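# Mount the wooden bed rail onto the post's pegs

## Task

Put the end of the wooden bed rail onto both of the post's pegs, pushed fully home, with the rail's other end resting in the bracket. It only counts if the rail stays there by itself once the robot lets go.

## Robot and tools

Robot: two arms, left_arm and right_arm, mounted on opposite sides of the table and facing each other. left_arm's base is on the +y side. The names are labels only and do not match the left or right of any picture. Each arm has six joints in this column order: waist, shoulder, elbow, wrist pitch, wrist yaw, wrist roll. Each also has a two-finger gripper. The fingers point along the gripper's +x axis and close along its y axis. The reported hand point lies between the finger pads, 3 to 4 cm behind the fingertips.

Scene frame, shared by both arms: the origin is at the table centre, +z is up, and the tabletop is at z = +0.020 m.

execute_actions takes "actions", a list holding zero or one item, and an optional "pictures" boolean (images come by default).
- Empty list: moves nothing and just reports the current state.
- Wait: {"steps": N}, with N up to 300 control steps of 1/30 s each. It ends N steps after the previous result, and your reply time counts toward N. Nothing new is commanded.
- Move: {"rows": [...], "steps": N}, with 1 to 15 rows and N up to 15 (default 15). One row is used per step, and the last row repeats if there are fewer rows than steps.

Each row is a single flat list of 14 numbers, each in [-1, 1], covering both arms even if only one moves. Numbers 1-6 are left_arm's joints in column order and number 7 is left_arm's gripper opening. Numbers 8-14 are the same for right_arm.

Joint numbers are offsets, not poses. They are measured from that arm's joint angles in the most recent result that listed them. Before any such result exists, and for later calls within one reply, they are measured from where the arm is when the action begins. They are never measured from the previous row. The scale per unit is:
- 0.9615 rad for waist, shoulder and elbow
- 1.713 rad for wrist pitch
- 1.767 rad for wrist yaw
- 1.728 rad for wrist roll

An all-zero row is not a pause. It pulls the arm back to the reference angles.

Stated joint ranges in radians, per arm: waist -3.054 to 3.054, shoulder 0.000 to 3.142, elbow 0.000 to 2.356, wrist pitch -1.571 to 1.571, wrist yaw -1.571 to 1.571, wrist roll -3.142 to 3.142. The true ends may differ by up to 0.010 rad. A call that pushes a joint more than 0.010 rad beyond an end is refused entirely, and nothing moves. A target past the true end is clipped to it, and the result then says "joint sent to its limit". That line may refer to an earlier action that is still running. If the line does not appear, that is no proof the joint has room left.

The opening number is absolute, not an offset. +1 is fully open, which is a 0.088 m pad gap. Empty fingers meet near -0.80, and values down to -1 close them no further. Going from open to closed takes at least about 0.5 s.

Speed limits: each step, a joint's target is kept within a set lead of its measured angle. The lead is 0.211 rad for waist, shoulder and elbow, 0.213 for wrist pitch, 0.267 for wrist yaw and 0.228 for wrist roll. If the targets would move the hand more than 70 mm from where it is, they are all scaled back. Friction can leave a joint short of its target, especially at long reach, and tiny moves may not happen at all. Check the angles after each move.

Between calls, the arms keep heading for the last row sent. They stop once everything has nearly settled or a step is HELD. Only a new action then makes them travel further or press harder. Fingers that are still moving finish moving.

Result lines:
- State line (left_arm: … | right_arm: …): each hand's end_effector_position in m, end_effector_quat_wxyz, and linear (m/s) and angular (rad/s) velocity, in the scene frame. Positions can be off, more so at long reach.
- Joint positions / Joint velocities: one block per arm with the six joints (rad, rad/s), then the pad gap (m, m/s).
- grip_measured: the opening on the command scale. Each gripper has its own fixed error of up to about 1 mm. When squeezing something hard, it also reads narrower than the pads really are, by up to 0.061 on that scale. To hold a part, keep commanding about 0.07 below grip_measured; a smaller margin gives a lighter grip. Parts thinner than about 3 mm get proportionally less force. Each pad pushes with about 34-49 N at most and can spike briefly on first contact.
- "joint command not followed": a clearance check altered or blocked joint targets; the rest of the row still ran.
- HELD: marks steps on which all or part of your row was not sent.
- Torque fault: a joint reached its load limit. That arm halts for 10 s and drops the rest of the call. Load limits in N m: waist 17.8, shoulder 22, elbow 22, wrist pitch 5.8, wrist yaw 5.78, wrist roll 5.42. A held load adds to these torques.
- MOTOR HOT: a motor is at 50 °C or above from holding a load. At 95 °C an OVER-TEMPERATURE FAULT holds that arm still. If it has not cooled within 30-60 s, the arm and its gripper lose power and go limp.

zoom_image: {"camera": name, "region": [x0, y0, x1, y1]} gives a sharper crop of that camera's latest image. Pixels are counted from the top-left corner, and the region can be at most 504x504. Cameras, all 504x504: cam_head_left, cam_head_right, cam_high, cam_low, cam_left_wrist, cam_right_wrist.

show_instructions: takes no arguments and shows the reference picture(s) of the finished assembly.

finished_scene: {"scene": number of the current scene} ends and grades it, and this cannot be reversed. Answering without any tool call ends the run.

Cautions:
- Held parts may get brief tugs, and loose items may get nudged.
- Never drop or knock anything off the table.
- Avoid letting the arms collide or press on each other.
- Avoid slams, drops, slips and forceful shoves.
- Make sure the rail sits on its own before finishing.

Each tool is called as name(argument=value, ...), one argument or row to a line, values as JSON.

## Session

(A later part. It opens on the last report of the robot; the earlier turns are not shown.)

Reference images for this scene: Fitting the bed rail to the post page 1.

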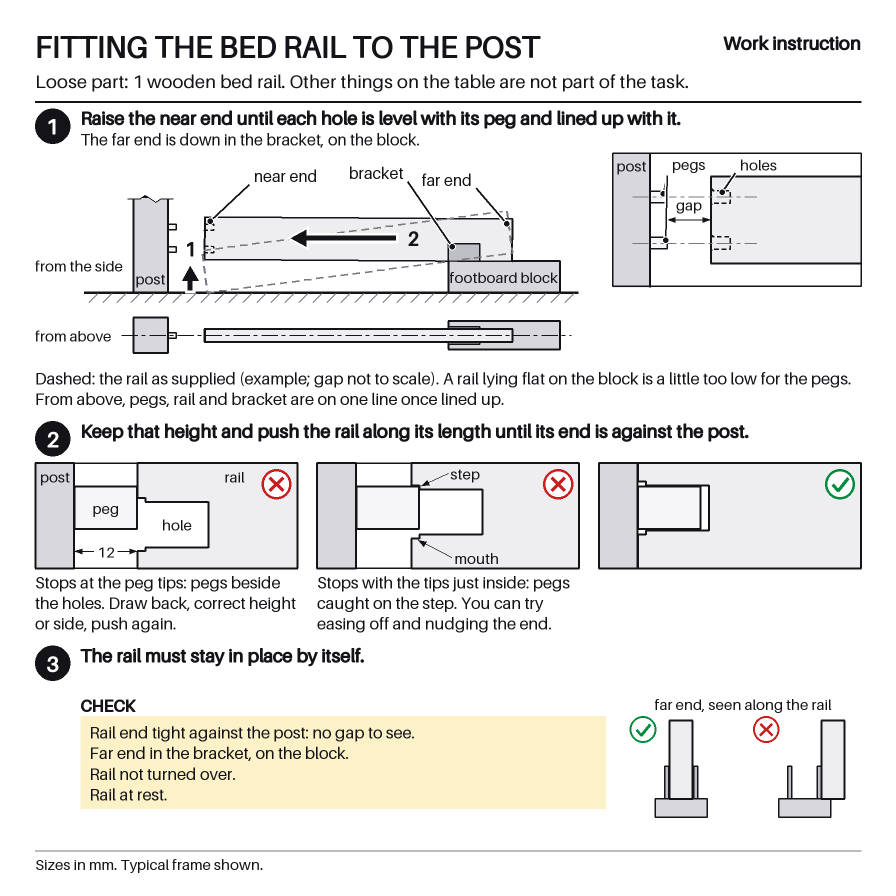

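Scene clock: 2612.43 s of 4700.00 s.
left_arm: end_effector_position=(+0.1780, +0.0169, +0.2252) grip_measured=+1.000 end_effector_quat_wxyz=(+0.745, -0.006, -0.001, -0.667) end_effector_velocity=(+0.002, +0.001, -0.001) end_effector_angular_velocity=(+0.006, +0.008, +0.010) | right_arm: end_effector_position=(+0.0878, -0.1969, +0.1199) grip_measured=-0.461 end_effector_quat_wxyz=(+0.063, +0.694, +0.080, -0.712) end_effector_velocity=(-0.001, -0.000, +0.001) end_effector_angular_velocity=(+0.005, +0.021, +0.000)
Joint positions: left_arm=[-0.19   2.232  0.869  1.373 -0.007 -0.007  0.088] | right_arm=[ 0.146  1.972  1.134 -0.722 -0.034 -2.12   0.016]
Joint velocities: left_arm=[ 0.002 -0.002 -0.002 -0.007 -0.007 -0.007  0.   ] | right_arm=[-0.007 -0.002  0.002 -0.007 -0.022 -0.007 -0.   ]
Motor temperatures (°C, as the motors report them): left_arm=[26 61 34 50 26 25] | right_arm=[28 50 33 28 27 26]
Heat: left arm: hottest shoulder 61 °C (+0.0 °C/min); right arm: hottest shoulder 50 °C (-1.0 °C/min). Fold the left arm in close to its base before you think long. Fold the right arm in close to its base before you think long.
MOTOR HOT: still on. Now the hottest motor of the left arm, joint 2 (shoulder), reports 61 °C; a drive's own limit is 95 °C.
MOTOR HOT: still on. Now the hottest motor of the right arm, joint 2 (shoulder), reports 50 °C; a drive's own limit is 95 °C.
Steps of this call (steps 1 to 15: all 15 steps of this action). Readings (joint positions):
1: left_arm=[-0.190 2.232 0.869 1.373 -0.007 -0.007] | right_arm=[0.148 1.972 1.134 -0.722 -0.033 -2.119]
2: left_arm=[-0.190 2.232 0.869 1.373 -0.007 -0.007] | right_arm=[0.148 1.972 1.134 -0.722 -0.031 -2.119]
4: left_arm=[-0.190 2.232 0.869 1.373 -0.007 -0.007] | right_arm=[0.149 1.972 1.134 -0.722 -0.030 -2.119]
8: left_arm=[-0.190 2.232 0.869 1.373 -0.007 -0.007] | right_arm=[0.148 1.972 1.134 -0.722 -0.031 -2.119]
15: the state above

execute_actions(
  actions=[],
)

Scene clock: 2626.60 s of 4700.00 s.
left_arm: end_effector_position=(+0.1780, +0.0169, +0.2252) grip_measured=+1.000 end_effector_quat_wxyz=(+0.745, -0.006, -0.001, -0.667) end_effector_velocity=(+0.002, +0.002, -0.006) end_effector_angular_velocity=(+0.026, +0.010, +0.019) | right_arm: end_effector_position=(+0.0878, -0.1969, +0.1199) grip_measured=-0.461 end_effector_quat_wxyz=(+0.063, +0.694, +0.080, -0.712) end_effector_velocity=(-0.001, -0.002, -0.001) end_effector_angular_velocity=(-0.009, +0.011, -0.010)
Joint positions: left_arm=[-0.19   2.232  0.869  1.373 -0.007 -0.007  0.088] | right_arm=[ 0.146  1.972  1.134 -0.722 -0.034 -2.12   0.016]
Joint velocities: left_arm=[-0.002 -0.002 -0.007 -0.022 -0.022 -0.007  0.   ] | right_arm=[-0.002  0.002 -0.002 -0.007 -0.007  0.007 -0.   ]
Motor temperatures (°C, as the motors report them): left_arm=[26 61 34 50 26 25] | right_arm=[28 50 33 28 27 26]
Heat: left arm: hottest shoulder 61 °C (+0.0 °C/min); right arm: hottest shoulder 50 °C (-1.0 °C/min). Fold the left arm in close to its base before you think long. Fold the right arm in close to its base before you think long.
MOTOR HOT: still on. Now the hottest motor of the left arm, joint 2 (shoulder), reports 61 °C; a drive's own limit is 95 °C.
MOTOR HOT: still on. Now the hottest motor of the right arm, joint 2 (shoulder), reports 50 °C; a drive's own limit is 95 °C.
Steps of this call (steps 1 to 15: the robot went on to your last target; steps 16 to 90: nothing new was sent; then 11.17 s passed at rest). Readings (joint positions):
1: left_arm=[-0.190 2.232 0.869 1.373 -0.007 -0.007] | right_arm=[0.146 1.972 1.134 -0.722 -0.034 -2.120]
2: left_arm=[-0.190 2.232 0.869 1.373 -0.007 -0.007] | right_arm=[0.146 1.972 1.134 -0.722 -0.034 -2.120]
4: left_arm=[-0.190 2.232 0.869 1.373 -0.007 -0.007] | right_arm=[0.146 1.972 1.134 -0.722 -0.034 -2.120]
8: left_arm=[-0.190 2.232 0.869 1.373 -0.007 -0.007] | right_arm=[0.146 1.972 1.134 -0.722 -0.034 -2.120]
90: the state above
All arms were judged still, so your last target was given up. Only a new action makes them travel on or press farther. Fingers that are still opening or closing keep moving.

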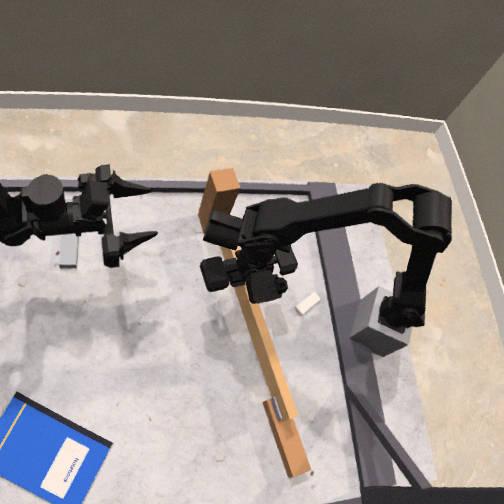

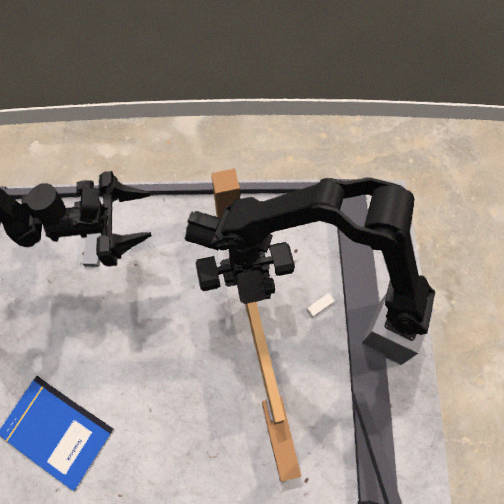

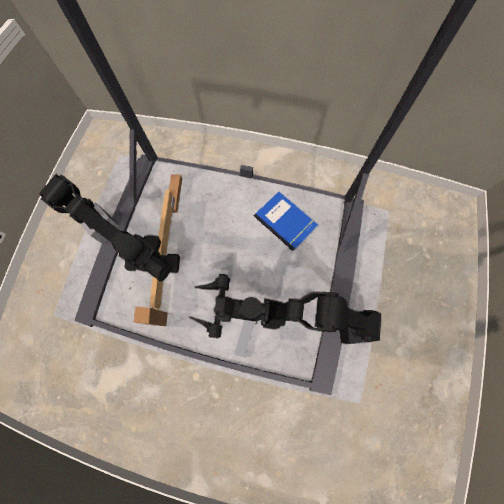

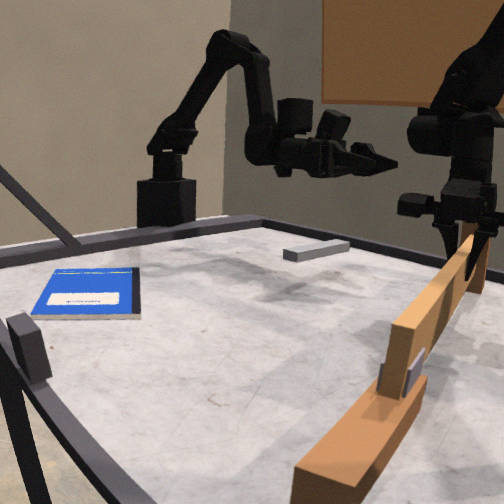

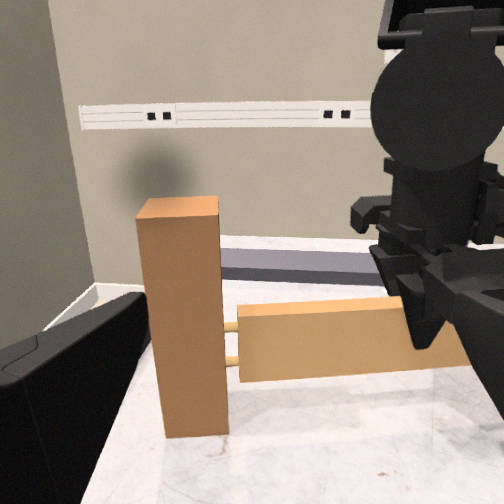

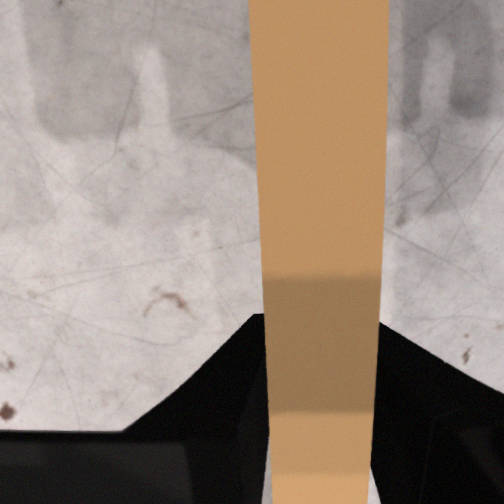

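execute_actions(
  actions=[
    {"rows":[[0,0,0,0,0,0,1,0.006,0.012,0.025,-0.008,0.005,0,-0.9],[0,0,0,0,0,0,1,0.006,0.012,0.025,-0.008,0.005,0,-0.9],[0,0,0,0,0,0,1,0.006,0.012,0.025,-0.008,0.005,0,-0.9],[0,0,0,0,0,0,1,0.006,0.012,0.025,-0.008,0.005,0,-0.9],[0,0,0,0,0,0,1,0.006,0.012,0.025,-0.008,0.005,0,-0.9],[0,0,0,0,0,0,1,0.006,0.012,0.025,-0.008,0.005,0,-0.9],[0,0,0,0,0,0,1,0.006,0.005,0.007,-0.007,0.005,0,-0.9],[0,0,0,0,0,0,1,-0.022,0.005,0.007,-0.007,0.009,0,-0.9]],"steps":15},
  ],
  pictures=false,
)

execute_actions(
  actions=[
    {"rows":[[0,0,0,0,0,0,1,0.006,0.012,0.025,-0.008,0.005,0,-0.9],[0,0,0,0,0,0,1,0.006,0.012,0.025,-0.008,0.005,0,-0.9],[0,0,0,0,0,0,1,0.006,0.012,0.025,-0.008,0.005,0,-0.9],[0,0,0,0,0,0,1,0.006,0.012,0.025,-0.008,0.005,0,-0.9],[0,0,0,0,0,0,1,0.006,0.012,0.025,-0.008,0.005,0,-0.9],[0,0,0,0,0,0,1,0.006,0.012,0.025,-0.008,0.005,0,-0.9],[0,0,0,0,0,0,1,0.006,0.005,0.007,-0.007,0.005,0,-0.9],[0,0,0,0,0,0,1,-0.022,0.005,0.007,-0.007,0.009,0,-0.9]],"steps":15},
  ],
  pictures=false,
)

execute_actions(
  actions=[
    {"rows":[[0,0,0,0,0,0,1,-0.015,-0.03,0,0.008,0.005,0,-0.9],[0,0,0,0,0,0,1,-0.015,-0.03,0,0.008,0.005,0,-0.9],[0,0,0,0,0,0,1,-0.015,-0.03,0,-0.008,0.005,0,-0.9],[0,0,0,0,0,0,1,-0.015,0,0,-0.008,0.005,0,-0.9],[0,0,0,0,0,0,1,-0.015,0,0,0.008,0.005,0,-0.9],[0,0,0,0,0,0,1,-0.015,0,0,0.008,0.005,0,-0.9],[0,0,0,0,0,0,1,-0.015,0.015,0,-0.008,0.005,0,-0.9],[0,0,0,0,0,0,1,-0.015,0.015,0,-0.008,0.005,0,-0.9],[0,0,0,0,0,0,1,-0.015,0.015,0,0.008,0.005,0,-0.9],[0,0,0,0,0,0,1,-0.015,-0.03,0,0.008,0.005,0,-0.9],[0,0,0,0,0,0,1,-0.015,-0.03,0,-0.008,0.005,0,-0.9],[0,0,0,0,0,0,1,-0.015,-0.03,0,-0.008,0.005,0,-0.9],[0,0,0,0,0,0,1,-0.015,0,0,0.008,0.005,0,-0.9],[0,0,0,0,0,0,1,-0.015,0,0,0.008,0.005,0,-0.9],[0,0,0,0,0,0,1,-0.015,0,0,0,0.005,0,-0.9]],"steps":15},
  ],
  pictures=false,
)

Scene clock: 2647.87 s of 4700.00 s.
left_arm: end_effector_position=(+0.1780, +0.0169, +0.2252) grip_measured=+1.000 end_effector_quat_wxyz=(+0.745, -0.006, -0.001, -0.667) end_effector_velocity=(-0.003, +0.000, -0.007) end_effector_angular_velocity=(+0.026, +0.010, -0.000) | right_arm: end_effector_position=(+0.0880, -0.1965, +0.1206) grip_measured=-0.461 end_effector_quat_wxyz=(+0.064, +0.694, +0.079, -0.713) end_effector_velocity=(+0.001, -0.002, +0.000) end_effector_angular_velocity=(-0.004, +0.009, +0.015)
Joint positions: left_arm=[-0.19   2.232  0.869  1.373 -0.007 -0.007  0.088] | right_arm=[ 0.146  1.974  1.141 -0.73  -0.034 -2.12   0.016]
Joint velocities: left_arm=[-0.007  0.002 -0.002 -0.022 -0.007 -0.007  0.   ] | right_arm=[-0.007 -0.002 -0.002 -0.007 -0.007 -0.022 -0.   ]
Motor temperatures (°C, as the motors report them): left_arm=[26 61 34 50 26 25] | right_arm=[28 50 33 27 27 26]
Heat: left arm: hottest shoulder 61 °C (+0.0 °C/min); right arm: hottest shoulder 50 °C (-1.0 °C/min). Fold the left arm in close to its base before you think long. Fold the right arm in close to its base before you think long.
MOTOR HOT: still on. Now the hottest motor of the left arm, joint 2 (shoulder), reports 61 °C; a drive's own limit is 95 °C.
MOTOR HOT: still on. Now the hottest motor of the right arm, joint 2 (shoulder), reports 50 °C; a drive's own limit is 95 °C.
Steps of this call (steps 1 to 90: nothing new was sent; then 17.77 s passed at rest; steps 91 to 105: all 15 steps of this action). Readings (joint positions):
91: left_arm=[-0.190 2.232 0.869 1.373 -0.007 -0.007] | right_arm=[0.147 1.972 1.136 -0.723 -0.033 -2.120]
92: left_arm=[-0.190 2.232 0.869 1.373 -0.007 -0.007] | right_arm=[0.148 1.972 1.138 -0.725 -0.032 -2.120]
94: left_arm=[-0.190 2.232 0.869 1.373 -0.007 -0.007] | right_arm=[0.149 1.974 1.140 -0.728 -0.031 -2.120]
98: left_arm=[-0.190 2.232 0.869 1.373 -0.007 -0.007] | right_arm=[0.148 1.974 1.141 -0.730 -0.031 -2.120]
105: the state above

Scene clock: 2648.37 s of 4700.00 s.
left_arm: end_effector_position=(+0.1780, +0.0169, +0.2252) grip_measured=+1.000 end_effector_quat_wxyz=(+0.745, -0.006, -0.001, -0.667) end_effector_velocity=(+0.002, +0.002, -0.003) end_effector_angular_velocity=(+0.011, +0.009, +0.019) | right_arm: end_effector_position=(+0.0880, -0.1964, +0.1208) grip_measured=-0.461 end_effector_quat_wxyz=(+0.066, +0.693, +0.078, -0.713) end_effector_velocity=(-0.001, -0.007, -0.001) end_effector_angular_velocity=(-0.023, +0.016, +0.000)
Joint positions: left_arm=[-0.19   2.232  0.869  1.373 -0.007 -0.007  0.088] | right_arm=[ 0.147  1.978  1.148 -0.738 -0.033 -2.12   0.016]
Joint velocities: left_arm=[-0.002 -0.002 -0.007 -0.007 -0.022 -0.007  0.   ] | right_arm=[-0.007 -0.002 -0.007 -0.022 -0.007 -0.007 -0.   ]
Motor temperatures (°C, as the motors report them): left_arm=[26 61 34 50 26 25] | right_arm=[28 50 33 27 27 26]
Heat: left arm: hottest shoulder 61 °C (+0.0 °C/min); right arm: hottest shoulder 50 °C (-1.0 °C/min). Fold the left arm in close to its base before you think long. Fold the right arm in close to its base before you think long.
MOTOR HOT: still on. Now the hottest motor of the left arm, joint 2 (shoulder), reports 61 °C; a drive's own limit is 95 °C.
MOTOR HOT: still on. Now the hottest motor of the right arm, joint 2 (shoulder), reports 50 °C; a drive's own limit is 95 °C.
Steps of this call (steps 1 to 15: all 15 steps of this action). Readings (joint positions):
1: left_arm=[-0.190 2.232 0.869 1.373 -0.007 -0.007] | right_arm=[0.147 1.975 1.142 -0.730 -0.033 -2.120]
2: left_arm=[-0.190 2.232 0.869 1.373 -0.007 -0.007] | right_arm=[0.148 1.976 1.144 -0.733 -0.032 -2.120]
4: left_arm=[-0.190 2.232 0.869 1.373 -0.007 -0.007] | right_arm=[0.149 1.977 1.147 -0.736 -0.030 -2.120]
8: left_arm=[-0.190 2.232 0.869 1.373 -0.007 -0.007] | right_arm=[0.149 1.978 1.148 -0.738 -0.030 -2.120]
15: the state above

Scene clock: 2648.87 s of 4700.00 s.
left_arm: end_effector_position=(+0.1780, +0.0169, +0.2252) grip_measured=+1.000 end_effector_quat_wxyz=(+0.745, -0.006, -0.001, -0.667) end_effector_velocity=(-0.000, +0.001, -0.004) end_effector_angular_velocity=(+0.013, -0.006, +0.005) | right_arm: end_effector_position=(+0.0880, -0.1962, +0.1208) grip_measured=-0.461 end_effector_quat_wxyz=(+0.065, +0.693, +0.078, -0.713) end_effector_velocity=(-0.001, -0.002, +0.000) end_effector_angular_velocity=(-0.004, +0.009, +0.005)
Joint positions: left_arm=[-0.19   2.232  0.869  1.373 -0.007 -0.007  0.088] | right_arm=[ 0.147  1.978  1.148 -0.737 -0.034 -2.12   0.016]
Joint velocities: left_arm=[-0.002  0.002 -0.002 -0.007 -0.007  0.007  0.   ] | right_arm=[-0.002 -0.002 -0.002 -0.007 -0.007 -0.007 -0.   ]
Motor temperatures (°C, as the motors report them): left_arm=[26 61 34 50 26 25] | right_arm=[28 50 33 27 27 26]
Heat: left arm: hottest shoulder 61 °C (+0.0 °C/min); right arm: hottest shoulder 50 °C (+0.0 °C/min). Fold the left arm in close to its base before you think long. Fold the right arm in close to its base before you think long.
MOTOR HOT: still on. Now the hottest motor of the left arm, joint 2 (shoulder), reports 61 °C; a drive's own limit is 95 °C.
MOTOR HOT: still on. Now the hottest motor of the right arm, joint 2 (shoulder), reports 50 °C; a drive's own limit is 95 °C.
Steps of this call (steps 1 to 15: all 15 steps of this action). Readings (joint positions):
1: left_arm=[-0.190 2.232 0.869 1.373 -0.007 -0.007] | right_arm=[0.147 1.978 1.148 -0.737 -0.033 -2.120]
2: left_arm=[-0.190 2.232 0.869 1.373 -0.007 -0.007] | right_arm=[0.147 1.978 1.148 -0.737 -0.033 -2.120]
4: left_arm=[-0.190 2.232 0.869 1.373 -0.007 -0.007] | right_arm=[0.147 1.978 1.148 -0.738 -0.034 -2.120]
8: left_arm=[-0.190 2.232 0.869 1.373 -0.007 -0.007] | right_arm=[0.147 1.979 1.148 -0.738 -0.034 -2.120]
15: the state above

execute_actions(
  actions=[
    {"rows":[[0,0,0,0,0,0,1,0.006,0.012,0.025,-0.008,0.005,0,-0.9],[0,0,0,0,0,0,1,0.006,0.012,0.025,-0.008,0.005,0,-0.9],[0,0,0,0,0,0,1,0.006,0.012,0.025,-0.008,0.005,0,-0.9],[0,0,0,0,0,0,1,0.006,0.012,0.025,-0.008,0.005,0,-0.9],[0,0,0,0,0,0,1,0.006,0.012,0.025,-0.008,0.005,0,-0.9],[0,0,0,0,0,0,1,0.006,0.012,0.025,-0.008,0.005,0,-0.9],[0,0,0,0,0,0,1,0.006,0.005,0.007,-0.007,0.005,0,-0.9],[0,0,0,0,0,0,1,-0.022,0.005,0.007,-0.007,0.009,0,-0.9]],"steps":15},
  ],
  pictures=false,
)

execute_actions(
  actions=[
    {"rows":[[0,0,0,0,0,0,1,0.006,0.015,0,0.002,0.005,0,-0.9],[0,0,0,0,0,0,1,0.006,0.015,0,0.002,0.005,0,-0.9],[0,0,0,0,0,0,1,0.006,0.015,0,0.002,0.005,0,-0.9],[0,0,0,0,0,0,1,0.006,0.002,0,0.002,0.005,0,-0.9],[0,0,0,0,0,0,1,0.006,0.002,0,0.002,0.005,0,-0.9],[0,0,0,0,0,0,1,0.006,0.002,0,0.002,0.005,0,-0.9],[0,0,0,0,0,0,1,0.006,0.002,0,0.002,0.005,0,-0.9],[0,0,0,0,0,0,1,-0.022,0.002,0,0.002,0.009,0,-0.9]],"steps":15},
  ],
  pictures=false,
)

execute_actions(
  actions=[
    {"rows":[[0,0,0,0,0,0,1,0.006,0.015,0,0.002,0.005,0,-0.9],[0,0,0,0,0,0,1,0.006,0.015,0,0.002,0.005,0,-0.9],[0,0,0,0,0,0,1,0.006,0.015,0,0.002,0.005,0,-0.9],[0,0,0,0,0,0,1,0.006,0.002,0,0.002,0.005,0,-0.9],[0,0,0,0,0,0,1,0.006,0.002,0,0.002,0.005,0,-0.9],[0,0,0,0,0,0,1,0.006,0.002,0,0.002,0.005,0,-0.9],[0,0,0,0,0,0,1,0.006,0.002,0,0.002,0.005,0,-0.9],[0,0,0,0,0,0,1,-0.022,0.002,0,0.002,0.009,0,-0.9]],"steps":15},
  ],
  pictures=false,
)

execute_actions(
  actions=[
    {"rows":[[0,0,0,0,0,0,1,0.006,0.015,0,0.002,0.005,0,-0.9],[0,0,0,0,0,0,1,0.006,0.015,0,0.002,0.005,0,-0.9],[0,0,0,0,0,0,1,0.006,0.015,0,0.002,0.005,0,-0.9],[0,0,0,0,0,0,1,0.006,0.002,0,0.002,0.005,0,-0.9],[0,0,0,0,0,0,1,0.006,0.002,0,0.002,0.005,0,-0.9],[0,0,0,0,0,0,1,0.006,0.002,0,0.002,0.005,0,-0.9],[0,0,0,0,0,0,1,0.006,0.002,0,0.002,0.005,0,-0.9],[0,0,0,0,0,0,1,-0.022,0.002,0,0.002,0.009,0,-0.9]],"steps":15},
  ],
  pictures=false,
)

execute_actions(
  actions=[
    {"rows":[[0,0,0,0,0,0,1,0.006,0.015,0,0.002,0.005,0,-0.9],[0,0,0,0,0,0,1,0.006,0.015,0,0.002,0.005,0,-0.9],[0,0,0,0,0,0,1,0.006,0.015,0,0.002,0.005,0,-0.9],[0,0,0,0,0,0,1,0.006,0.002,0,0.002,0.005,0,-0.9],[0,0,0,0,0,0,1,0.006,0.002,0,0.002,0.005,0,-0.9],[0,0,0,0,0,0,1,0.006,0.002,0,0.002,0.005,0,-0.9],[0,0,0,0,0,0,1,0.006,0.002,0,0.002,0.005,0,-0.9],[0,0,0,0,0,0,1,-0.022,0.002,0,0.002,0.009,0,-0.9]],"steps":15},
  ],
  pictures=false,
)

Scene clock: 2668.93 s of 4700.00 s.
left_arm: end_effector_position=(+0.1780, +0.0169, +0.2252) grip_measured=+1.000 end_effector_quat_wxyz=(+0.745, -0.006, -0.001, -0.667) end_effector_velocity=(-0.000, +0.000, -0.001) end_effector_angular_velocity=(+0.006, +0.008, +0.005) | right_arm: end_effector_position=(+0.0881, -0.1963, +0.1209) grip_measured=-0.461 end_effector_quat_wxyz=(+0.067, +0.693, +0.076, -0.714) end_effector_velocity=(-0.001, -0.003, +0.001) end_effector_angular_velocity=(-0.013, +0.013, +0.005)
Joint positions: left_arm=[-0.19   2.232  0.869  1.373 -0.007 -0.007  0.088] | right_arm=[ 0.147  1.982  1.154 -0.744 -0.032 -2.12   0.016]
Joint velocities: left_arm=[-0.002 -0.002 -0.002 -0.007 -0.007 -0.007  0.   ] | right_arm=[-0.002 -0.002  0.002 -0.022 -0.007 -0.007  0.   ]
Motor temperatures (°C, as the motors report them): left_arm=[26 61 34 50 26 25] | right_arm=[28 50 33 27 26 26]
Heat: left arm: hottest shoulder 61 °C (+0.0 °C/min); right arm: hottest shoulder 50 °C (+0.0 °C/min). Fold the left arm in close to its base before you think long. Fold the right arm in close to its base before you think long.
MOTOR HOT: still on. Now the hottest motor of the left arm, joint 2 (shoulder), reports 61 °C; a drive's own limit is 95 °C.
MOTOR HOT: still on. Now the hottest motor of the right arm, joint 2 (shoulder), reports 50 °C; a drive's own limit is 95 °C.
Steps of this call (steps 1 to 15: the robot went on to your last target; steps 16 to 90: nothing new was sent; then 16.57 s passed at rest; steps 91 to 105: all 15 steps of this action). Readings (joint positions):
91: left_arm=[-0.190 2.232 0.869 1.373 -0.007 -0.007] | right_arm=[0.148 1.979 1.148 -0.738 -0.033 -2.120]
92: left_arm=[-0.190 2.232 0.869 1.373 -0.007 -0.007] | right_arm=[0.149 1.979 1.150 -0.739 -0.031 -2.120]
94: left_arm=[-0.190 2.232 0.869 1.373 -0.007 -0.007] | right_arm=[0.149 1.980 1.152 -0.743 -0.030 -2.120]
98: left_arm=[-0.190 2.232 0.869 1.373 -0.007 -0.007] | right_arm=[0.149 1.982 1.154 -0.744 -0.029 -2.120]
105: the state above

Scene clock: 2669.43 s of 4700.00 s.
left_arm: end_effector_position=(+0.1780, +0.0169, +0.2252) grip_measured=+1.000 end_effector_quat_wxyz=(+0.745, -0.006, -0.001, -0.667) end_effector_velocity=(-0.000, +0.000, -0.001) end_effector_angular_velocity=(+0.005, +0.023, +0.005) | right_arm: end_effector_position=(+0.0881, -0.1963, +0.1205) grip_measured=-0.461 end_effector_quat_wxyz=(+0.068, +0.693, +0.076, -0.714) end_effector_velocity=(+0.001, -0.004, +0.001) end_effector_angular_velocity=(-0.018, -0.001, +0.005)
Joint positions: left_arm=[-0.19   2.232  0.869  1.373 -0.007 -0.007  0.088] | right_arm=[ 0.148  1.983  1.154 -0.744 -0.031 -2.12   0.016]
Joint velocities: left_arm=[-0.002 -0.002 -0.002 -0.007 -0.007 -0.022  0.   ] | right_arm=[-0.002 -0.002  0.002 -0.022  0.007 -0.007  0.   ]
Motor temperatures (°C, as the motors report them): left_arm=[26 61 34 50 26 25] | right_arm=[28 50 33 27 26 26]
Heat: left arm: hottest shoulder 61 °C (+0.0 °C/min); right arm: hottest shoulder 50 °C (+0.0 °C/min). Fold the left arm in close to its base before you think long. Fold the right arm in close to its base before you think long.
MOTOR HOT: still on. Now the hottest motor of the left arm, joint 2 (shoulder), reports 61 °C; a drive's own limit is 95 °C.
MOTOR HOT: still on. Now the hottest motor of the right arm, joint 2 (shoulder), reports 50 °C; a drive's own limit is 95 °C.
Steps of this call (steps 1 to 15: all 15 steps of this action). Readings (joint positions):
1: left_arm=[-0.190 2.232 0.869 1.373 -0.007 -0.007] | right_arm=[0.148 1.982 1.154 -0.744 -0.031 -2.120]
2: left_arm=[-0.190 2.232 0.869 1.373 -0.007 -0.007] | right_arm=[0.149 1.983 1.154 -0.744 -0.029 -2.120]
4: left_arm=[-0.190 2.232 0.869 1.373 -0.007 -0.007] | right_arm=[0.150 1.983 1.154 -0.744 -0.028 -2.120]
8: left_arm=[-0.190 2.232 0.869 1.373 -0.007 -0.007] | right_arm=[0.149 1.983 1.154 -0.744 -0.029 -2.120]
15: the state above

Scene clock: 2669.93 s of 4700.00 s.
left_arm: end_effector_position=(+0.1780, +0.0169, +0.2252) grip_measured=+1.000 end_effector_quat_wxyz=(+0.745, -0.006, -0.001, -0.667) end_effector_velocity=(+0.002, +0.002, -0.006) end_effector_angular_velocity=(+0.026, +0.010, +0.019) | right_arm: end_effector_position=(+0.0880, -0.1964, +0.1203) grip_measured=-0.461 end_effector_quat_wxyz=(+0.068, +0.693, +0.076, -0.714) end_effector_velocity=(-0.002, -0.004, -0.002) end_effector_angular_velocity=(-0.014, +0.013, -0.024)
Joint positions: left_arm=[-0.19   2.232  0.869  1.373 -0.007 -0.007  0.088] | right_arm=[ 0.148  1.983  1.154 -0.744 -0.031 -2.12   0.016]
Joint velocities: left_arm=[-0.002 -0.002 -0.007 -0.022 -0.022 -0.007  0.   ] | right_arm=[-0.002  0.002 -0.007 -0.007 -0.007  0.022 -0.   ]
Motor temperatures (°C, as the motors report them): left_arm=[26 61 34 50 26 25] | right_arm=[28 50 33 27 26 26]
Heat: left arm: hottest shoulder 61 °C (+0.0 °C/min); right arm: hottest shoulder 50 °C (+0.0 °C/min). Fold the left arm in close to its base before you think long. Fold the right arm in close to its base before you think long.
MOTOR HOT: still on. Now the hottest motor of the left arm, joint 2 (shoulder), reports 61 °C; a drive's own limit is 95 °C.
MOTOR HOT: still on. Now the hottest motor of the right arm, joint 2 (shoulder), reports 50 °C; a drive's own limit is 95 °C.
Steps of this call (steps 1 to 15: all 15 steps of this action). Readings (joint positions):
1: left_arm=[-0.190 2.232 0.869 1.373 -0.007 -0.007] | right_arm=[0.149 1.983 1.154 -0.744 -0.031 -2.120]
2: left_arm=[-0.190 2.232 0.869 1.373 -0.007 -0.007] | right_arm=[0.149 1.983 1.154 -0.744 -0.029 -2.120]
4: left_arm=[-0.190 2.232 0.869 1.373 -0.007 -0.007] | right_arm=[0.151 1.983 1.154 -0.744 -0.027 -2.120]
8: left_arm=[-0.190 2.232 0.869 1.373 -0.007 -0.007] | right_arm=[0.149 1.983 1.154 -0.744 -0.028 -2.120]
15: the state above

Scene clock: 2670.43 s of 4700.00 s.
left_arm: end_effector_position=(+0.1780, +0.0169, +0.2252) grip_measured=+1.000 end_effector_quat_wxyz=(+0.745, -0.006, -0.001, -0.667) end_effector_velocity=(-0.000, -0.001, +0.000) end_effector_angular_velocity=(+0.002, +0.008, +0.005) | right_arm: end_effector_position=(+0.0880, -0.1964, +0.1201) grip_measured=-0.461 end_effector_quat_wxyz=(+0.068, +0.693, +0.076, -0.714) end_effector_velocity=(+0.001, -0.002, +0.000) end_effector_angular_velocity=(-0.005, +0.009, -0.015)
Joint positions: left_arm=[-0.19   2.232  0.869  1.373 -0.007 -0.007  0.088] | right_arm=[ 0.148  1.984  1.154 -0.744 -0.03  -2.12   0.016]
Joint velocities: left_arm=[-0.002 -0.002  0.002 -0.007 -0.007 -0.007  0.   ] | right_arm=[-0.007 -0.002 -0.002 -0.007 -0.007  0.007  0.   ]
Motor temperatures (°C, as the motors report them): left_arm=[26 61 34 50 26 25] | right_arm=[28 50 33 27 26 26]
Heat: left arm: hottest shoulder 61 °C (+0.0 °C/min); right arm: hottest shoulder 50 °C (+0.0 °C/min). Fold the left arm in close to its base before you think long. Fold the right arm in close to its base before you think long.
MOTOR HOT: still on. Now the hottest motor of the left arm, joint 2 (shoulder), reports 61 °C; a drive's own limit is 95 °C.
MOTOR HOT: still on. Now the hottest motor of the right arm, joint 2 (shoulder), reports 50 °C; a drive's own limit is 95 °C.
Steps of this call (steps 1 to 15: all 15 steps of this action). Readings (joint positions):
1: left_arm=[-0.190 2.232 0.869 1.373 -0.007 -0.007] | right_arm=[0.149 1.983 1.154 -0.744 -0.030 -2.120]
2: left_arm=[-0.190 2.232 0.869 1.373 -0.007 -0.007] | right_arm=[0.150 1.983 1.154 -0.744 -0.028 -2.120]
4: left_arm=[-0.190 2.232 0.869 1.373 -0.007 -0.007] | right_arm=[0.151 1.984 1.154 -0.744 -0.027 -2.120]
8: left_arm=[-0.190 2.232 0.869 1.373 -0.007 -0.007] | right_arm=[0.150 1.984 1.154 -0.744 -0.028 -2.120]
15: the state above

Scene clock: 2670.93 s of 4700.00 s.
left_arm: end_effector_position=(+0.1780, +0.0169, +0.2252) grip_measured=+1.000 end_effector_quat_wxyz=(+0.745, -0.006, -0.001, -0.667) end_effector_velocity=(-0.000, -0.001, +0.003) end_effector_angular_velocity=(-0.003, +0.007, +0.005) | right_arm: end_effector_position=(+0.0879, -0.1964, +0.1201) grip_measured=-0.461 end_effector_quat_wxyz=(+0.069, +0.693, +0.076, -0.713) end_effector_velocity=(+0.001, -0.002, +0.000) end_effector_angular_velocity=(-0.004, +0.009, -0.000)
Joint positions: left_arm=[-0.19   2.232  0.869  1.373 -0.007 -0.007  0.088] | right_arm=[ 0.148  1.984  1.154 -0.744 -0.03  -2.12   0.016]
Joint velocities: left_arm=[-0.002 -0.007  0.002 -0.007 -0.007 -0.007  0.   ] | right_arm=[-0.007 -0.002 -0.002 -0.007 -0.007 -0.007 -0.   ]
Motor temperatures (°C, as the motors report them): left_arm=[26 61 34 50 26 25] | right_arm=[28 50 33 27 26 26]
Heat: left arm: hottest shoulder 61 °C (+0.0 °C/min); right arm: hottest shoulder 50 °C (+0.0 °C/min). Fold the left arm in close to its base before you think long. Fold the right arm in close to its base before you think long.
MOTOR HOT: still on. Now the hottest motor of the left arm, joint 2 (shoulder), reports 61 °C; a drive's own limit is 95 °C.
MOTOR HOT: still on. Now the hottest motor of the right arm, joint 2 (shoulder), reports 50 °C; a drive's own limit is 95 °C.
Steps of this call (steps 1 to 15: all 15 steps of this action). Readings (joint positions):
1: left_arm=[-0.190 2.232 0.869 1.373 -0.007 -0.007] | right_arm=[0.149 1.984 1.154 -0.744 -0.030 -2.120]
2: left_arm=[-0.190 2.232 0.869 1.373 -0.007 -0.007] | right_arm=[0.150 1.984 1.154 -0.744 -0.028 -2.120]
4: left_arm=[-0.190 2.232 0.869 1.373 -0.007 -0.007] | right_arm=[0.151 1.984 1.154 -0.744 -0.027 -2.120]
8: left_arm=[-0.190 2.232 0.869 1.373 -0.007 -0.007] | right_arm=[0.150 1.984 1.154 -0.744 -0.027 -2.120]
15: the state above

execute_actions(
  actions=[
    {"rows":[[0,0,0,0,0,0,1,0.006,-0.002,0,0.006,0.005,0,-0.9],[0,0,0,0,0,0,1,0.006,-0.002,0,0.006,0.005,0,-0.9],[0,0,0,0,0,0,1,0.006,-0.002,0,0.006,0.005,0,-0.9],[0,0,0,0,0,0,1,0.006,-0.002,0,0.006,0.005,0,-0.9],[0,0,0,0,0,0,1,0.006,-0.002,0,0.004,0.005,0,-0.9],[0,0,0,0,0,0,1,0.006,-0.002,0,0.004,0.005,0,-0.9],[0,0,0,0,0,0,1,0.006,-0.002,0,0.004,0.005,0,-0.9],[0,0,0,0,0,0,1,-0.022,-0.002,0,0.004,0.009,0,-0.9]],"steps":15},
  ],
  pictures=false,
)

execute_actions(
  actions=[
    {"rows":[[0,0,0,0,0,0,1,0.006,-0.034,0,0,0.005,0,-0.9],[0,0,0,0,0,0,1,0.006,-0.034,0,0,0.005,0,-0.9],[0,0,0,0,0,0,1,0.006,-0.034,0,0,0.005,0,-0.9],[0,0,0,0,0,0,1,0.006,-0.003,0,0,0.005,0,-0.9],[0,0,0,0,0,0,1,0.006,-0.003,0,0,0.005,0,-0.9],[0,0,0,0,0,0,1,0.006,-0.003,0,0,0.005,0,-0.9],[0,0,0,0,0,0,1,0.006,-0.003,0,0,0.005,0,-0.9],[0,0,0,0,0,0,1,-0.022,-0.003,0,0,0.009,0,-0.9]],"steps":15},
  ],
  pictures=false,
)

execute_actions(
  actions=[
    {"rows":[[0,0,0,0,0,0,1,0.006,-0.034,0,0,0.005,0,-0.9],[0,0,0,0,0,0,1,0.006,-0.034,0,0,0.005,0,-0.9],[0,0,0,0,0,0,1,0.006,-0.034,0,0,0.005,0,-0.9],[0,0,0,0,0,0,1,0.006,-0.003,0,0,0.005,0,-0.9],[0,0,0,0,0,0,1,0.006,-0.003,0,0,0.005,0,-0.9],[0,0,0,0,0,0,1,0.006,-0.003,0,0,0.005,0,-0.9],[0,0,0,0,0,0,1,0.006,-0.003,0,0,0.005,0,-0.9],[0,0,0,0,0,0,1,-0.022,-0.003,0,0,0.009,0,-0.9]],"steps":15},
  ],
  pictures=false,
)

execute_actions(
  actions=[
    {"rows":[[0,0,0,0,0,0,1,0.006,-0.034,0,0,0.005,0,-0.9],[0,0,0,0,0,0,1,0.006,-0.034,0,0,0.005,0,-0.9],[0,0,0,0,0,0,1,0.006,-0.034,0,0,0.005,0,-0.9],[0,0,0,0,0,0,1,0.006,-0.003,0,0,0.005,0,-0.9],[0,0,0,0,0,0,1,0.006,-0.003,0,0,0.005,0,-0.9],[0,0,0,0,0,0,1,0.006,-0.003,0,0,0.005,0,-0.9],[0,0,0,0,0,0,1,0.006,-0.003,0,0,0.005,0,-0.9],[0,0,0,0,0,0,1,-0.022,-0.003,0,0,0.009,0,-0.9]],"steps":15},
  ],
  pictures=false,
)

execute_actions(
  actions=[
    {"rows":[[0,0,0,0,0,0,1,0.006,-0.034,0,0,0.005,0,-0.9],[0,0,0,0,0,0,1,0.006,-0.034,0,0,0.005,0,-0.9],[0,0,0,0,0,0,1,0.006,-0.034,0,0,0.005,0,-0.9],[0,0,0,0,0,0,1,0.006,-0.003,0,0,0.005,0,-0.9],[0,0,0,0,0,0,1,0.006,-0.003,0,0,0.005,0,-0.9],[0,0,0,0,0,0,1,0.006,-0.003,0,0,0.005,0,-0.9],[0,0,0,0,0,0,1,0.006,-0.003,0,0,0.005,0,-0.9],[0,0,0,0,0,0,1,-0.022,-0.003,0,0,0.009,0,-0.9]],"steps":15},
  ],
  pictures=false,
)

Scene clock: 2690.47 s of 4700.00 s.
left_arm: end_effector_position=(+0.1780, +0.0169, +0.2252) grip_measured=+1.000 end_effector_quat_wxyz=(+0.745, -0.006, -0.001, -0.667) end_effector_velocity=(+0.002, +0.002, -0.003) end_effector_angular_velocity=(+0.010, +0.023, +0.019) | right_arm: end_effector_position=(+0.0880, -0.1960, +0.1201) grip_measured=-0.461 end_effector_quat_wxyz=(+0.068, +0.693, +0.076, -0.713) end_effector_velocity=(-0.001, -0.002, -0.001) end_effector_angular_velocity=(-0.009, +0.011, +0.005)
Joint positions: left_arm=[-0.19   2.232  0.869  1.373 -0.007 -0.007  0.088] | right_arm=[ 0.149  1.984  1.154 -0.742 -0.03  -2.12   0.016]
Joint velocities: left_arm=[-0.002 -0.002 -0.007 -0.007 -0.022 -0.022  0.   ] | right_arm=[-0.002  0.002 -0.002 -0.007 -0.007 -0.007 -0.001]
Motor temperatures (°C, as the motors report them): left_arm=[26 61 34 50 26 25] | right_arm=[28 50 33 28 26 26]
Heat: left arm: hottest shoulder 61 °C (+0.0 °C/min); right arm: hottest shoulder 50 °C (+0.0 °C/min). Fold the left arm in close to its base before you think long. Fold the right arm in close to its base before you think long.
MOTOR HOT: still on. Now the hottest motor of the left arm, joint 2 (shoulder), reports 61 °C; a drive's own limit is 95 °C.
MOTOR HOT: still on. Now the hottest motor of the right arm, joint 2 (shoulder), reports 50 °C; a drive's own limit is 95 °C.
Steps of this call (steps 1 to 15: the robot went on to your last target; steps 16 to 90: nothing new was sent; then 16.03 s passed at rest; steps 91 to 105: all 15 steps of this action). Readings (joint positions):
91: left_arm=[-0.190 2.232 0.869 1.373 -0.007 -0.007] | right_arm=[0.149 1.984 1.154 -0.744 -0.030 -2.120]
92: left_arm=[-0.190 2.232 0.869 1.373 -0.007 -0.007] | right_arm=[0.150 1.984 1.154 -0.744 -0.028 -2.120]
94: left_arm=[-0.190 2.232 0.869 1.373 -0.007 -0.007] | right_arm=[0.151 1.984 1.154 -0.742 -0.027 -2.120]
98: left_arm=[-0.190 2.232 0.869 1.373 -0.007 -0.007] | right_arm=[0.150 1.984 1.154 -0.742 -0.027 -2.120]
105: the state above

Scene clock: 2690.97 s of 4700.00 s.
left_arm: end_effector_position=(+0.1780, +0.0169, +0.2252) grip_measured=+1.000 end_effector_quat_wxyz=(+0.745, -0.006, -0.001, -0.667) end_effector_velocity=(-0.000, +0.001, -0.004) end_effector_angular_velocity=(+0.011, +0.009, +0.005) | right_arm: end_effector_position=(+0.0881, -0.1958, +0.1206) grip_measured=-0.461 end_effector_quat_wxyz=(+0.068, +0.694, +0.077, -0.713) end_effector_velocity=(-0.002, +0.002, +0.000) end_effector_angular_velocity=(+0.015, +0.018, +0.005)
Joint positions: left_arm=[-0.19   2.232  0.869  1.373 -0.007 -0.007  0.088] | right_arm=[ 0.148  1.982  1.154 -0.742 -0.03  -2.12   0.016]
Joint velocities: left_arm=[-0.002  0.002 -0.002 -0.007 -0.007 -0.007  0.   ] | right_arm=[-0.002 -0.002 -0.002  0.007 -0.022 -0.007 -0.   ]
Motor temperatures (°C, as the motors report them): left_arm=[26 61 34 50 26 25] | right_arm=[28 50 33 28 26 26]
Heat: left arm: hottest shoulder 61 °C (+0.0 °C/min); right arm: hottest shoulder 50 °C (+0.0 °C/min). Fold the left arm in close to its base before you think long. Fold the right arm in close to its base before you think long.
MOTOR HOT: still on. Now the hottest motor of the left arm, joint 2 (shoulder), reports 61 °C; a drive's own limit is 95 °C.
MOTOR HOT: still on. Now the hottest motor of the right arm, joint 2 (shoulder), reports 50 °C; a drive's own limit is 95 °C.
Steps of this call (steps 1 to 15: all 15 steps of this action). Readings (joint positions):
1: left_arm=[-0.190 2.232 0.869 1.373 -0.007 -0.007] | right_arm=[0.149 1.983 1.154 -0.742 -0.029 -2.120]
2: left_arm=[-0.190 2.232 0.869 1.373 -0.007 -0.007] | right_arm=[0.151 1.983 1.154 -0.742 -0.028 -2.120]
4: left_arm=[-0.190 2.232 0.869 1.373 -0.007 -0.007] | right_arm=[0.151 1.982 1.154 -0.742 -0.027 -2.120]
8: left_arm=[-0.190 2.232 0.869 1.373 -0.007 -0.007] | right_arm=[0.150 1.982 1.154 -0.742 -0.027 -2.120]
15: the state above

Scene clock: 2691.47 s of 4700.00 s.
left_arm: end_effector_position=(+0.1780, +0.0169, +0.2252) grip_measured=+1.000 end_effector_quat_wxyz=(+0.745, -0.006, -0.001, -0.667) end_effector_velocity=(-0.000, +0.001, +0.002) end_effector_angular_velocity=(-0.008, +0.007, +0.005) | right_arm: end_effector_position=(+0.0881, -0.1958, +0.1207) grip_measured=-0.461 end_effector_quat_wxyz=(+0.067, +0.694, +0.077, -0.713) end_effector_velocity=(+0.002, -0.004, -0.001) end_effector_angular_velocity=(-0.014, -0.003, -0.000)
Joint positions: left_arm=[-0.19   2.232  0.869  1.373 -0.007 -0.007  0.088] | right_arm=[ 0.148  1.982  1.154 -0.742 -0.03  -2.12   0.016]
Joint velocities: left_arm=[-0.002 -0.002 -0.002  0.007 -0.007 -0.007  0.   ] | right_arm=[-0.007  0.002 -0.002 -0.007  0.007 -0.007 -0.   ]
Motor temperatures (°C, as the motors report them): left_arm=[26 61 34 50 26 25] | right_arm=[28 50 33 28 26 26]
Heat: left arm: hottest shoulder 61 °C (+0.0 °C/min); right arm: hottest shoulder 50 °C (+0.0 °C/min). Fold the left arm in close to its base before you think long. Fold the right arm in close to its base before you think long.
MOTOR HOT: still on. Now the hottest motor of the left arm, joint 2 (shoulder), reports 61 °C; a drive's own limit is 95 °C.
MOTOR HOT: still on. Now the hottest motor of the right arm, joint 2 (shoulder), reports 50 °C; a drive's own limit is 95 °C.
Steps of this call (steps 1 to 15: all 15 steps of this action). Readings (joint positions):
1: left_arm=[-0.190 2.232 0.869 1.373 -0.007 -0.007] | right_arm=[0.149 1.982 1.154 -0.742 -0.030 -2.120]
2: left_arm=[-0.190 2.232 0.869 1.373 -0.007 -0.007] | right_arm=[0.151 1.982 1.154 -0.742 -0.028 -2.120]
4: left_arm=[-0.190 2.232 0.869 1.373 -0.007 -0.007] | right_arm=[0.151 1.982 1.154 -0.742 -0.027 -2.120]
8: left_arm=[-0.190 2.232 0.869 1.373 -0.007 -0.007] | right_arm=[0.151 1.982 1.154 -0.742 -0.027 -2.120]
15: the state above

Scene clock: 2691.97 s of 4700.00 s.
left_arm: end_effector_position=(+0.1780, +0.0169, +0.2252) grip_measured=+1.000 end_effector_quat_wxyz=(+0.745, -0.006, -0.001, -0.667) end_effector_velocity=(-0.000, +0.001, +0.002) end_effector_angular_velocity=(-0.008, +0.007, +0.005) | right_arm: end_effector_position=(+0.0882, -0.1957, +0.1210) grip_measured=-0.461 end_effector_quat_wxyz=(+0.067, +0.694, +0.077, -0.713) end_effector_velocity=(-0.000, +0.001, -0.001) end_effector_angular_velocity=(+0.005, +0.006, +0.005)
Joint positions: left_arm=[-0.19   2.232  0.869  1.373 -0.007 -0.007  0.088] | right_arm=[ 0.148  1.981  1.154 -0.742 -0.03  -2.12   0.016]
Joint velocities: left_arm=[-0.002 -0.002 -0.002  0.007 -0.007 -0.007  0.   ] | right_arm=[-0.002  0.002 -0.002  0.007 -0.007 -0.007 -0.   ]
Motor temperatures (°C, as the motors report them): left_arm=[26 61 34 50 26 25] | right_arm=[28 50 33 28 26 26]
Heat: left arm: hottest shoulder 61 °C (+0.0 °C/min); right arm: hottest shoulder 50 °C (+0.0 °C/min). Fold the left arm in close to its base before you think long. Fold the right arm in close to its base before you think long.
MOTOR HOT: still on. Now the hottest motor of the left arm, joint 2 (shoulder), reports 61 °C; a drive's own limit is 95 °C.
MOTOR HOT: still on. Now the hottest motor of the right arm, joint 2 (shoulder), reports 50 °C; a drive's own limit is 95 °C.
Steps of this call (steps 1 to 15: all 15 steps of this action). Readings (joint positions):
1: left_arm=[-0.190 2.232 0.869 1.373 -0.007 -0.007] | right_arm=[0.149 1.982 1.154 -0.742 -0.030 -2.120]
2: left_arm=[-0.190 2.232 0.869 1.373 -0.007 -0.007] | right_arm=[0.151 1.982 1.154 -0.742 -0.028 -2.120]
4: left_arm=[-0.190 2.232 0.869 1.373 -0.007 -0.007] | right_arm=[0.151 1.981 1.154 -0.742 -0.027 -2.120]
8: left_arm=[-0.190 2.232 0.869 1.373 -0.007 -0.007] | right_arm=[0.150 1.981 1.154 -0.742 -0.027 -2.120]
15: the state above

Scene clock: 2692.47 s of 4700.00 s.
left_arm: end_effector_position=(+0.1780, +0.0169, +0.2252) grip_measured=+1.000 end_effector_quat_wxyz=(+0.745, -0.006, -0.001, -0.667) end_effector_velocity=(-0.000, +0.000, -0.001) end_effector_angular_velocity=(+0.008, -0.006, +0.005) | right_arm: end_effector_position=(+0.0881, -0.1956, +0.1212) grip_measured=-0.461 end_effector_quat_wxyz=(+0.067, +0.694, +0.077, -0.713) end_effector_velocity=(-0.002, -0.002, +0.000) end_effector_angular_velocity=(+0.001, +0.023, +0.000)
Joint positions: left_arm=[-0.19   2.232  0.869  1.373 -0.007 -0.007  0.088] | right_arm=[ 0.149  1.98   1.154 -0.742 -0.03  -2.12   0.016]
Joint velocities: left_arm=[-0.002 -0.002 -0.002 -0.007 -0.007  0.007  0.   ] | right_arm=[-0.007 -0.002 -0.002 -0.007 -0.022 -0.007 -0.   ]
Motor temperatures (°C, as the motors report them): left_arm=[26 61 34 50 26 25] | right_arm=[28 50 33 28 26 26]
Heat: left arm: hottest shoulder 61 °C (+0.0 °C/min); right arm: hottest shoulder 50 °C (+0.0 °C/min). Fold the left arm in close to its base before you think long. Fold the right arm in close to its base before you think long.
MOTOR HOT: still on. Now the hottest motor of the left arm, joint 2 (shoulder), reports 61 °C; a drive's own limit is 95 °C.
MOTOR HOT: still on. Now the hottest motor of the right arm, joint 2 (shoulder), reports 50 °C; a drive's own limit is 95 °C.
Steps of this call (steps 1 to 15: all 15 steps of this action). Readings (joint positions):
1: left_arm=[-0.190 2.232 0.869 1.373 -0.007 -0.007] | right_arm=[0.149 1.981 1.154 -0.742 -0.029 -2.120]
2: left_arm=[-0.190 2.232 0.869 1.373 -0.007 -0.007] | right_arm=[0.151 1.981 1.154 -0.742 -0.027 -2.120]
4: left_arm=[-0.190 2.232 0.869 1.373 -0.007 -0.007] | right_arm=[0.151 1.980 1.154 -0.742 -0.026 -2.120]
8: left_arm=[-0.190 2.232 0.869 1.373 -0.007 -0.007] | right_arm=[0.150 1.980 1.154 -0.742 -0.027 -2.120]
15: the state above

execute_actions(
  actions=[
    {"rows":[[0,0,0,0,0,0,1,-0.012,0.008,0,0,0.006,0,-0.9],[0,0,0,0,0,0,1,-0.012,0.010,0,0,0.006,0,-0.9],[0,0,0,0,0,0,1,-0.012,0.012,0,0,0.006,0,-0.9],[0,0,0,0,0,0,1,-0.012,0.013,0,0,0.006,0,-0.9],[0,0,0,0,0,0,1,-0.012,0.014,0,0,0.006,0,-0.9],[0,0,0,0,0,0,1,-0.012,0.015,0,0,0.006,0,-0.9],[0,0,0,0,0,0,1,-0.012,0.016,0,0,0.006,0,-0.9],[0,0,0,0,0,0,1,-0.012,0.017,0,0,0.006,0,-0.9],[0,0,0,0,0,0,1,-0.012,0.018,0,0,0.006,0,-0.9]],"steps":15},
  ],
  pictures=false,
)

execute_actions(
  actions=[
    {"rows":[[0,0,0,0,0,0,1,-0.012,0.014,0,0.001,0.006,0,-0.9],[0,0,0,0,0,0,1,-0.012,0.015,0,0.001,0.006,0,-0.9],[0,0,0,0,0,0,1,-0.012,0.016,0,0.001,0.006,0,-0.9],[0,0,0,0,0,0,1,-0.012,0.017,0,0.001,0.006,0,-0.9]],"steps":15},
  ],
  pictures=false,
)

execute_actions(
  actions=[
    {"rows":[[0,0,0,0,0,0,1,-0.012,0.014,0,0.001,0.006,0,-0.9],[0,0,0,0,0,0,1,-0.012,0.015,0,0.001,0.006,0,-0.9],[0,0,0,0,0,0,1,-0.012,0.016,0,0.001,0.006,0,-0.9],[0,0,0,0,0,0,1,-0.012,0.017,0,0.001,0.006,0,-0.9]],"steps":15},
  ],
  pictures=false,
)

execute_actions(
  actions=[
    {"rows":[[0,0,0,0,0,0,1,-0.012,0.014,0,0.001,0.006,0,-0.9],[0,0,0,0,0,0,1,-0.012,0.015,0,0.001,0.006,0,-0.9],[0,0,0,0,0,0,1,-0.012,0.016,0,0.001,0.006,0,-0.9],[0,0,0,0,0,0,1,-0.012,0.017,0,0.001,0.006,0,-0.9]],"steps":15},
  ],
  pictures=false,
)

Scene clock: 2712.70 s of 4700.00 s.
left_arm: end_effector_position=(+0.1780, +0.0169, +0.2252) grip_measured=+1.000 end_effector_quat_wxyz=(+0.745, -0.006, -0.001, -0.667) end_effector_velocity=(-0.000, +0.000, +0.001) end_effector_angular_velocity=(+0.002, +0.008, +0.005) | right_arm: end_effector_position=(+0.0881, -0.1961, +0.1203) grip_measured=-0.461 end_effector_quat_wxyz=(+0.068, +0.693, +0.076, -0.713) end_effector_velocity=(+0.002, +0.001, +0.000) end_effector_angular_velocity=(+0.009, +0.004, -0.015)
Joint positions: left_arm=[-0.19   2.232  0.869  1.373 -0.007 -0.007  0.088] | right_arm=[ 0.148  1.983  1.154 -0.743 -0.03  -2.12   0.016]
Joint velocities: left_arm=[-0.002 -0.007 -0.002 -0.007 -0.007 -0.007  0.   ] | right_arm=[-0.007 -0.002 -0.002  0.007 -0.007  0.007 -0.   ]
Motor temperatures (°C, as the motors report them): left_arm=[26 61 34 50 26 25] | right_arm=[28 50 33 28 26 26]
Heat: left arm: hottest shoulder 61 °C (+0.0 °C/min); right arm: hottest shoulder 50 °C (+0.0 °C/min). Fold the left arm in close to its base before you think long. Fold the right arm in close to its base before you think long.
MOTOR HOT: still on. Now the hottest motor of the left arm, joint 2 (shoulder), reports 61 °C; a drive's own limit is 95 °C.
MOTOR HOT: still on. Now the hottest motor of the right arm, joint 2 (shoulder), reports 50 °C; a drive's own limit is 95 °C.
Steps of this call (steps 1 to 15: the robot went on to your last target; steps 16 to 90: nothing new was sent; then 16.73 s passed at rest; steps 91 to 105: all 15 steps of this action). Readings (joint positions):
91: left_arm=[-0.190 2.232 0.869 1.373 -0.007 -0.007] | right_arm=[0.148 1.980 1.154 -0.742 -0.030 -2.120]
92: left_arm=[-0.190 2.232 0.869 1.373 -0.007 -0.007] | right_arm=[0.148 1.981 1.154 -0.742 -0.030 -2.120]
94: left_arm=[-0.190 2.232 0.869 1.373 -0.007 -0.007] | right_arm=[0.148 1.982 1.154 -0.742 -0.030 -2.120]
98: left_arm=[-0.190 2.232 0.869 1.373 -0.007 -0.007] | right_arm=[0.148 1.983 1.154 -0.743 -0.030 -2.120]
105: the state above

Scene clock: 2713.20 s of 4700.00 s.
left_arm: end_effector_position=(+0.1780, +0.0169, +0.2252) grip_measured=+1.000 end_effector_quat_wxyz=(+0.745, -0.006, -0.001, -0.667) end_effector_velocity=(-0.000, +0.002, +0.000) end_effector_angular_velocity=(-0.003, +0.007, +0.005) | right_arm: end_effector_position=(+0.0881, -0.1961, +0.1201) grip_measured=-0.461 end_effector_quat_wxyz=(+0.068, +0.693, +0.076, -0.713) end_effector_velocity=(+0.001, +0.003, +0.003) end_effector_angular_velocity=(+0.019, +0.001, +0.005)
Joint positions: left_arm=[-0.19   2.232  0.869  1.373 -0.007 -0.007  0.088] | right_arm=[ 0.148  1.984  1.154 -0.743 -0.03  -2.12   0.016]
Joint velocities: left_arm=[-0.002 -0.002 -0.007  0.007 -0.007 -0.007  0.   ] | right_arm=[-0.002 -0.007  0.002  0.007 -0.007 -0.007 -0.   ]
Motor temperatures (°C, as the motors report them): left_arm=[26 61 34 50 26 25] | right_arm=[28 50 33 28 26 26]
Heat: left arm: hottest shoulder 61 °C (+0.0 °C/min); right arm: hottest shoulder 50 °C (+0.0 °C/min). Fold the left arm in close to its base before you think long. Fold the right arm in close to its base before you think long.
MOTOR HOT: still on. Now the hottest motor of the left arm, joint 2 (shoulder), reports 61 °C; a drive's own limit is 95 °C.
MOTOR HOT: still on. Now the hottest motor of the right arm, joint 2 (shoulder), reports 50 °C; a drive's own limit is 95 °C.
Steps of this call (steps 1 to 15: all 15 steps of this action). Readings (joint positions):
1: left_arm=[-0.190 2.232 0.869 1.373 -0.007 -0.007] | right_arm=[0.148 1.983 1.154 -0.743 -0.030 -2.120]
2: left_arm=[-0.190 2.232 0.869 1.373 -0.007 -0.007] | right_arm=[0.148 1.983 1.154 -0.743 -0.030 -2.120]
4: left_arm=[-0.190 2.232 0.869 1.373 -0.007 -0.007] | right_arm=[0.148 1.984 1.154 -0.743 -0.030 -2.120]
8: left_arm=[-0.190 2.232 0.869 1.373 -0.007 -0.007] | right_arm=[0.148 1.984 1.154 -0.743 -0.030 -2.120]
15: the state above

Scene clock: 2713.70 s of 4700.00 s.
left_arm: end_effector_position=(+0.1780, +0.0169, +0.2252) grip_measured=+1.000 end_effector_quat_wxyz=(+0.745, -0.006, -0.001, -0.667) end_effector_velocity=(-0.003, +0.000, -0.004) end_effector_angular_velocity=(+0.011, +0.009, -0.000) | right_arm: end_effector_position=(+0.0881, -0.1961, +0.1201) grip_measured=-0.461 end_effector_quat_wxyz=(+0.068, +0.693, +0.076, -0.713) end_effector_velocity=(-0.000, +0.001, -0.001) end_effector_angular_velocity=(+0.005, +0.006, +0.020)
Joint positions: left_arm=[-0.19   2.232  0.869  1.373 -0.007 -0.007  0.088] | right_arm=[ 0.148  1.984  1.154 -0.743 -0.03  -2.12   0.016]
Joint velocities: left_arm=[-0.007  0.002 -0.002 -0.007 -0.007 -0.007  0.   ] | right_arm=[-0.002  0.002 -0.002  0.007 -0.007 -0.022 -0.   ]
Motor temperatures (°C, as the motors report them): left_arm=[26 61 34 50 26 25] | right_arm=[28 50 33 28 26 26]
Heat: left arm: hottest shoulder 61 °C (+0.0 °C/min); right arm: hottest shoulder 50 °C (+0.0 °C/min). Fold the left arm in close to its base before you think long. Fold the right arm in close to its base before you think long.
MOTOR HOT: still on. Now the hottest motor of the left arm, joint 2 (shoulder), reports 61 °C; a drive's own limit is 95 °C.
MOTOR HOT: still on. Now the hottest motor of the right arm, joint 2 (shoulder), reports 50 °C; a drive's own limit is 95 °C.
Steps of this call (steps 1 to 15: all 15 steps of this action). Readings (joint positions):
1: left_arm=[-0.190 2.232 0.869 1.373 -0.007 -0.007] | right_arm=[0.148 1.984 1.154 -0.743 -0.030 -2.120]
2: left_arm=[-0.190 2.232 0.869 1.373 -0.007 -0.007] | right_arm=[0.148 1.984 1.154 -0.743 -0.030 -2.120]
4: left_arm=[-0.190 2.232 0.869 1.373 -0.007 -0.007] | right_arm=[0.148 1.984 1.154 -0.743 -0.030 -2.120]
8: left_arm=[-0.190 2.232 0.869 1.373 -0.007 -0.007] | right_arm=[0.148 1.984 1.154 -0.743 -0.030 -2.120]
15: the state above

Scene clock: 2714.20 s of 4700.00 s.
left_arm: end_effector_position=(+0.1780, +0.0169, +0.2252) grip_measured=+1.000 end_effector_quat_wxyz=(+0.745, -0.006, -0.001, -0.667) end_effector_velocity=(-0.000, +0.000, -0.002) end_effector_angular_velocity=(+0.016, +0.009, +0.005) | right_arm: end_effector_position=(+0.0880, -0.1961, +0.1200) grip_measured=-0.461 end_effector_quat_wxyz=(+0.068, +0.693, +0.076, -0.713) end_effector_velocity=(+0.000, +0.002, -0.000) end_effector_angular_velocity=(+0.010, +0.004, +0.005)
Joint positions: left_arm=[-0.19   2.232  0.869  1.373 -0.007 -0.007  0.088] | right_arm=[ 0.148  1.984  1.154 -0.743 -0.03  -2.12   0.016]
Joint velocities: left_arm=[-0.002 -0.007 -0.002 -0.022 -0.007 -0.007  0.   ] | right_arm=[-0.002  0.002  0.002  0.007 -0.007 -0.007 -0.   ]
Motor temperatures (°C, as the motors report them): left_arm=[26 61 34 50 26 25] | right_arm=[28 50 33 28 26 26]
Heat: left arm: hottest shoulder 61 °C (+0.0 °C/min); right arm: hottest shoulder 50 °C (+0.0 °C/min). Fold the left arm in close to its base before you think long. Fold the right arm in close to its base before you think long.
MOTOR HOT: still on. Now the hottest motor of the left arm, joint 2 (shoulder), reports 61 °C; a drive's own limit is 95 °C.
MOTOR HOT: still on. Now the hottest motor of the right arm, joint 2 (shoulder), reports 50 °C; a drive's own limit is 95 °C.
Steps of this call (steps 1 to 15: all 15 steps of this action). Readings (joint positions):
1: left_arm=[-0.190 2.232 0.869 1.373 -0.007 -0.007] | right_arm=[0.148 1.984 1.154 -0.743 -0.030 -2.120]
2: left_arm=[-0.190 2.232 0.869 1.373 -0.007 -0.007] | right_arm=[0.148 1.984 1.154 -0.743 -0.030 -2.120]
4: left_arm=[-0.190 2.232 0.869 1.373 -0.007 -0.007] | right_arm=[0.148 1.984 1.154 -0.743 -0.030 -2.120]
8: left_arm=[-0.190 2.232 0.869 1.373 -0.007 -0.007] | right_arm=[0.148 1.984 1.154 -0.743 -0.030 -2.120]
15: the state above


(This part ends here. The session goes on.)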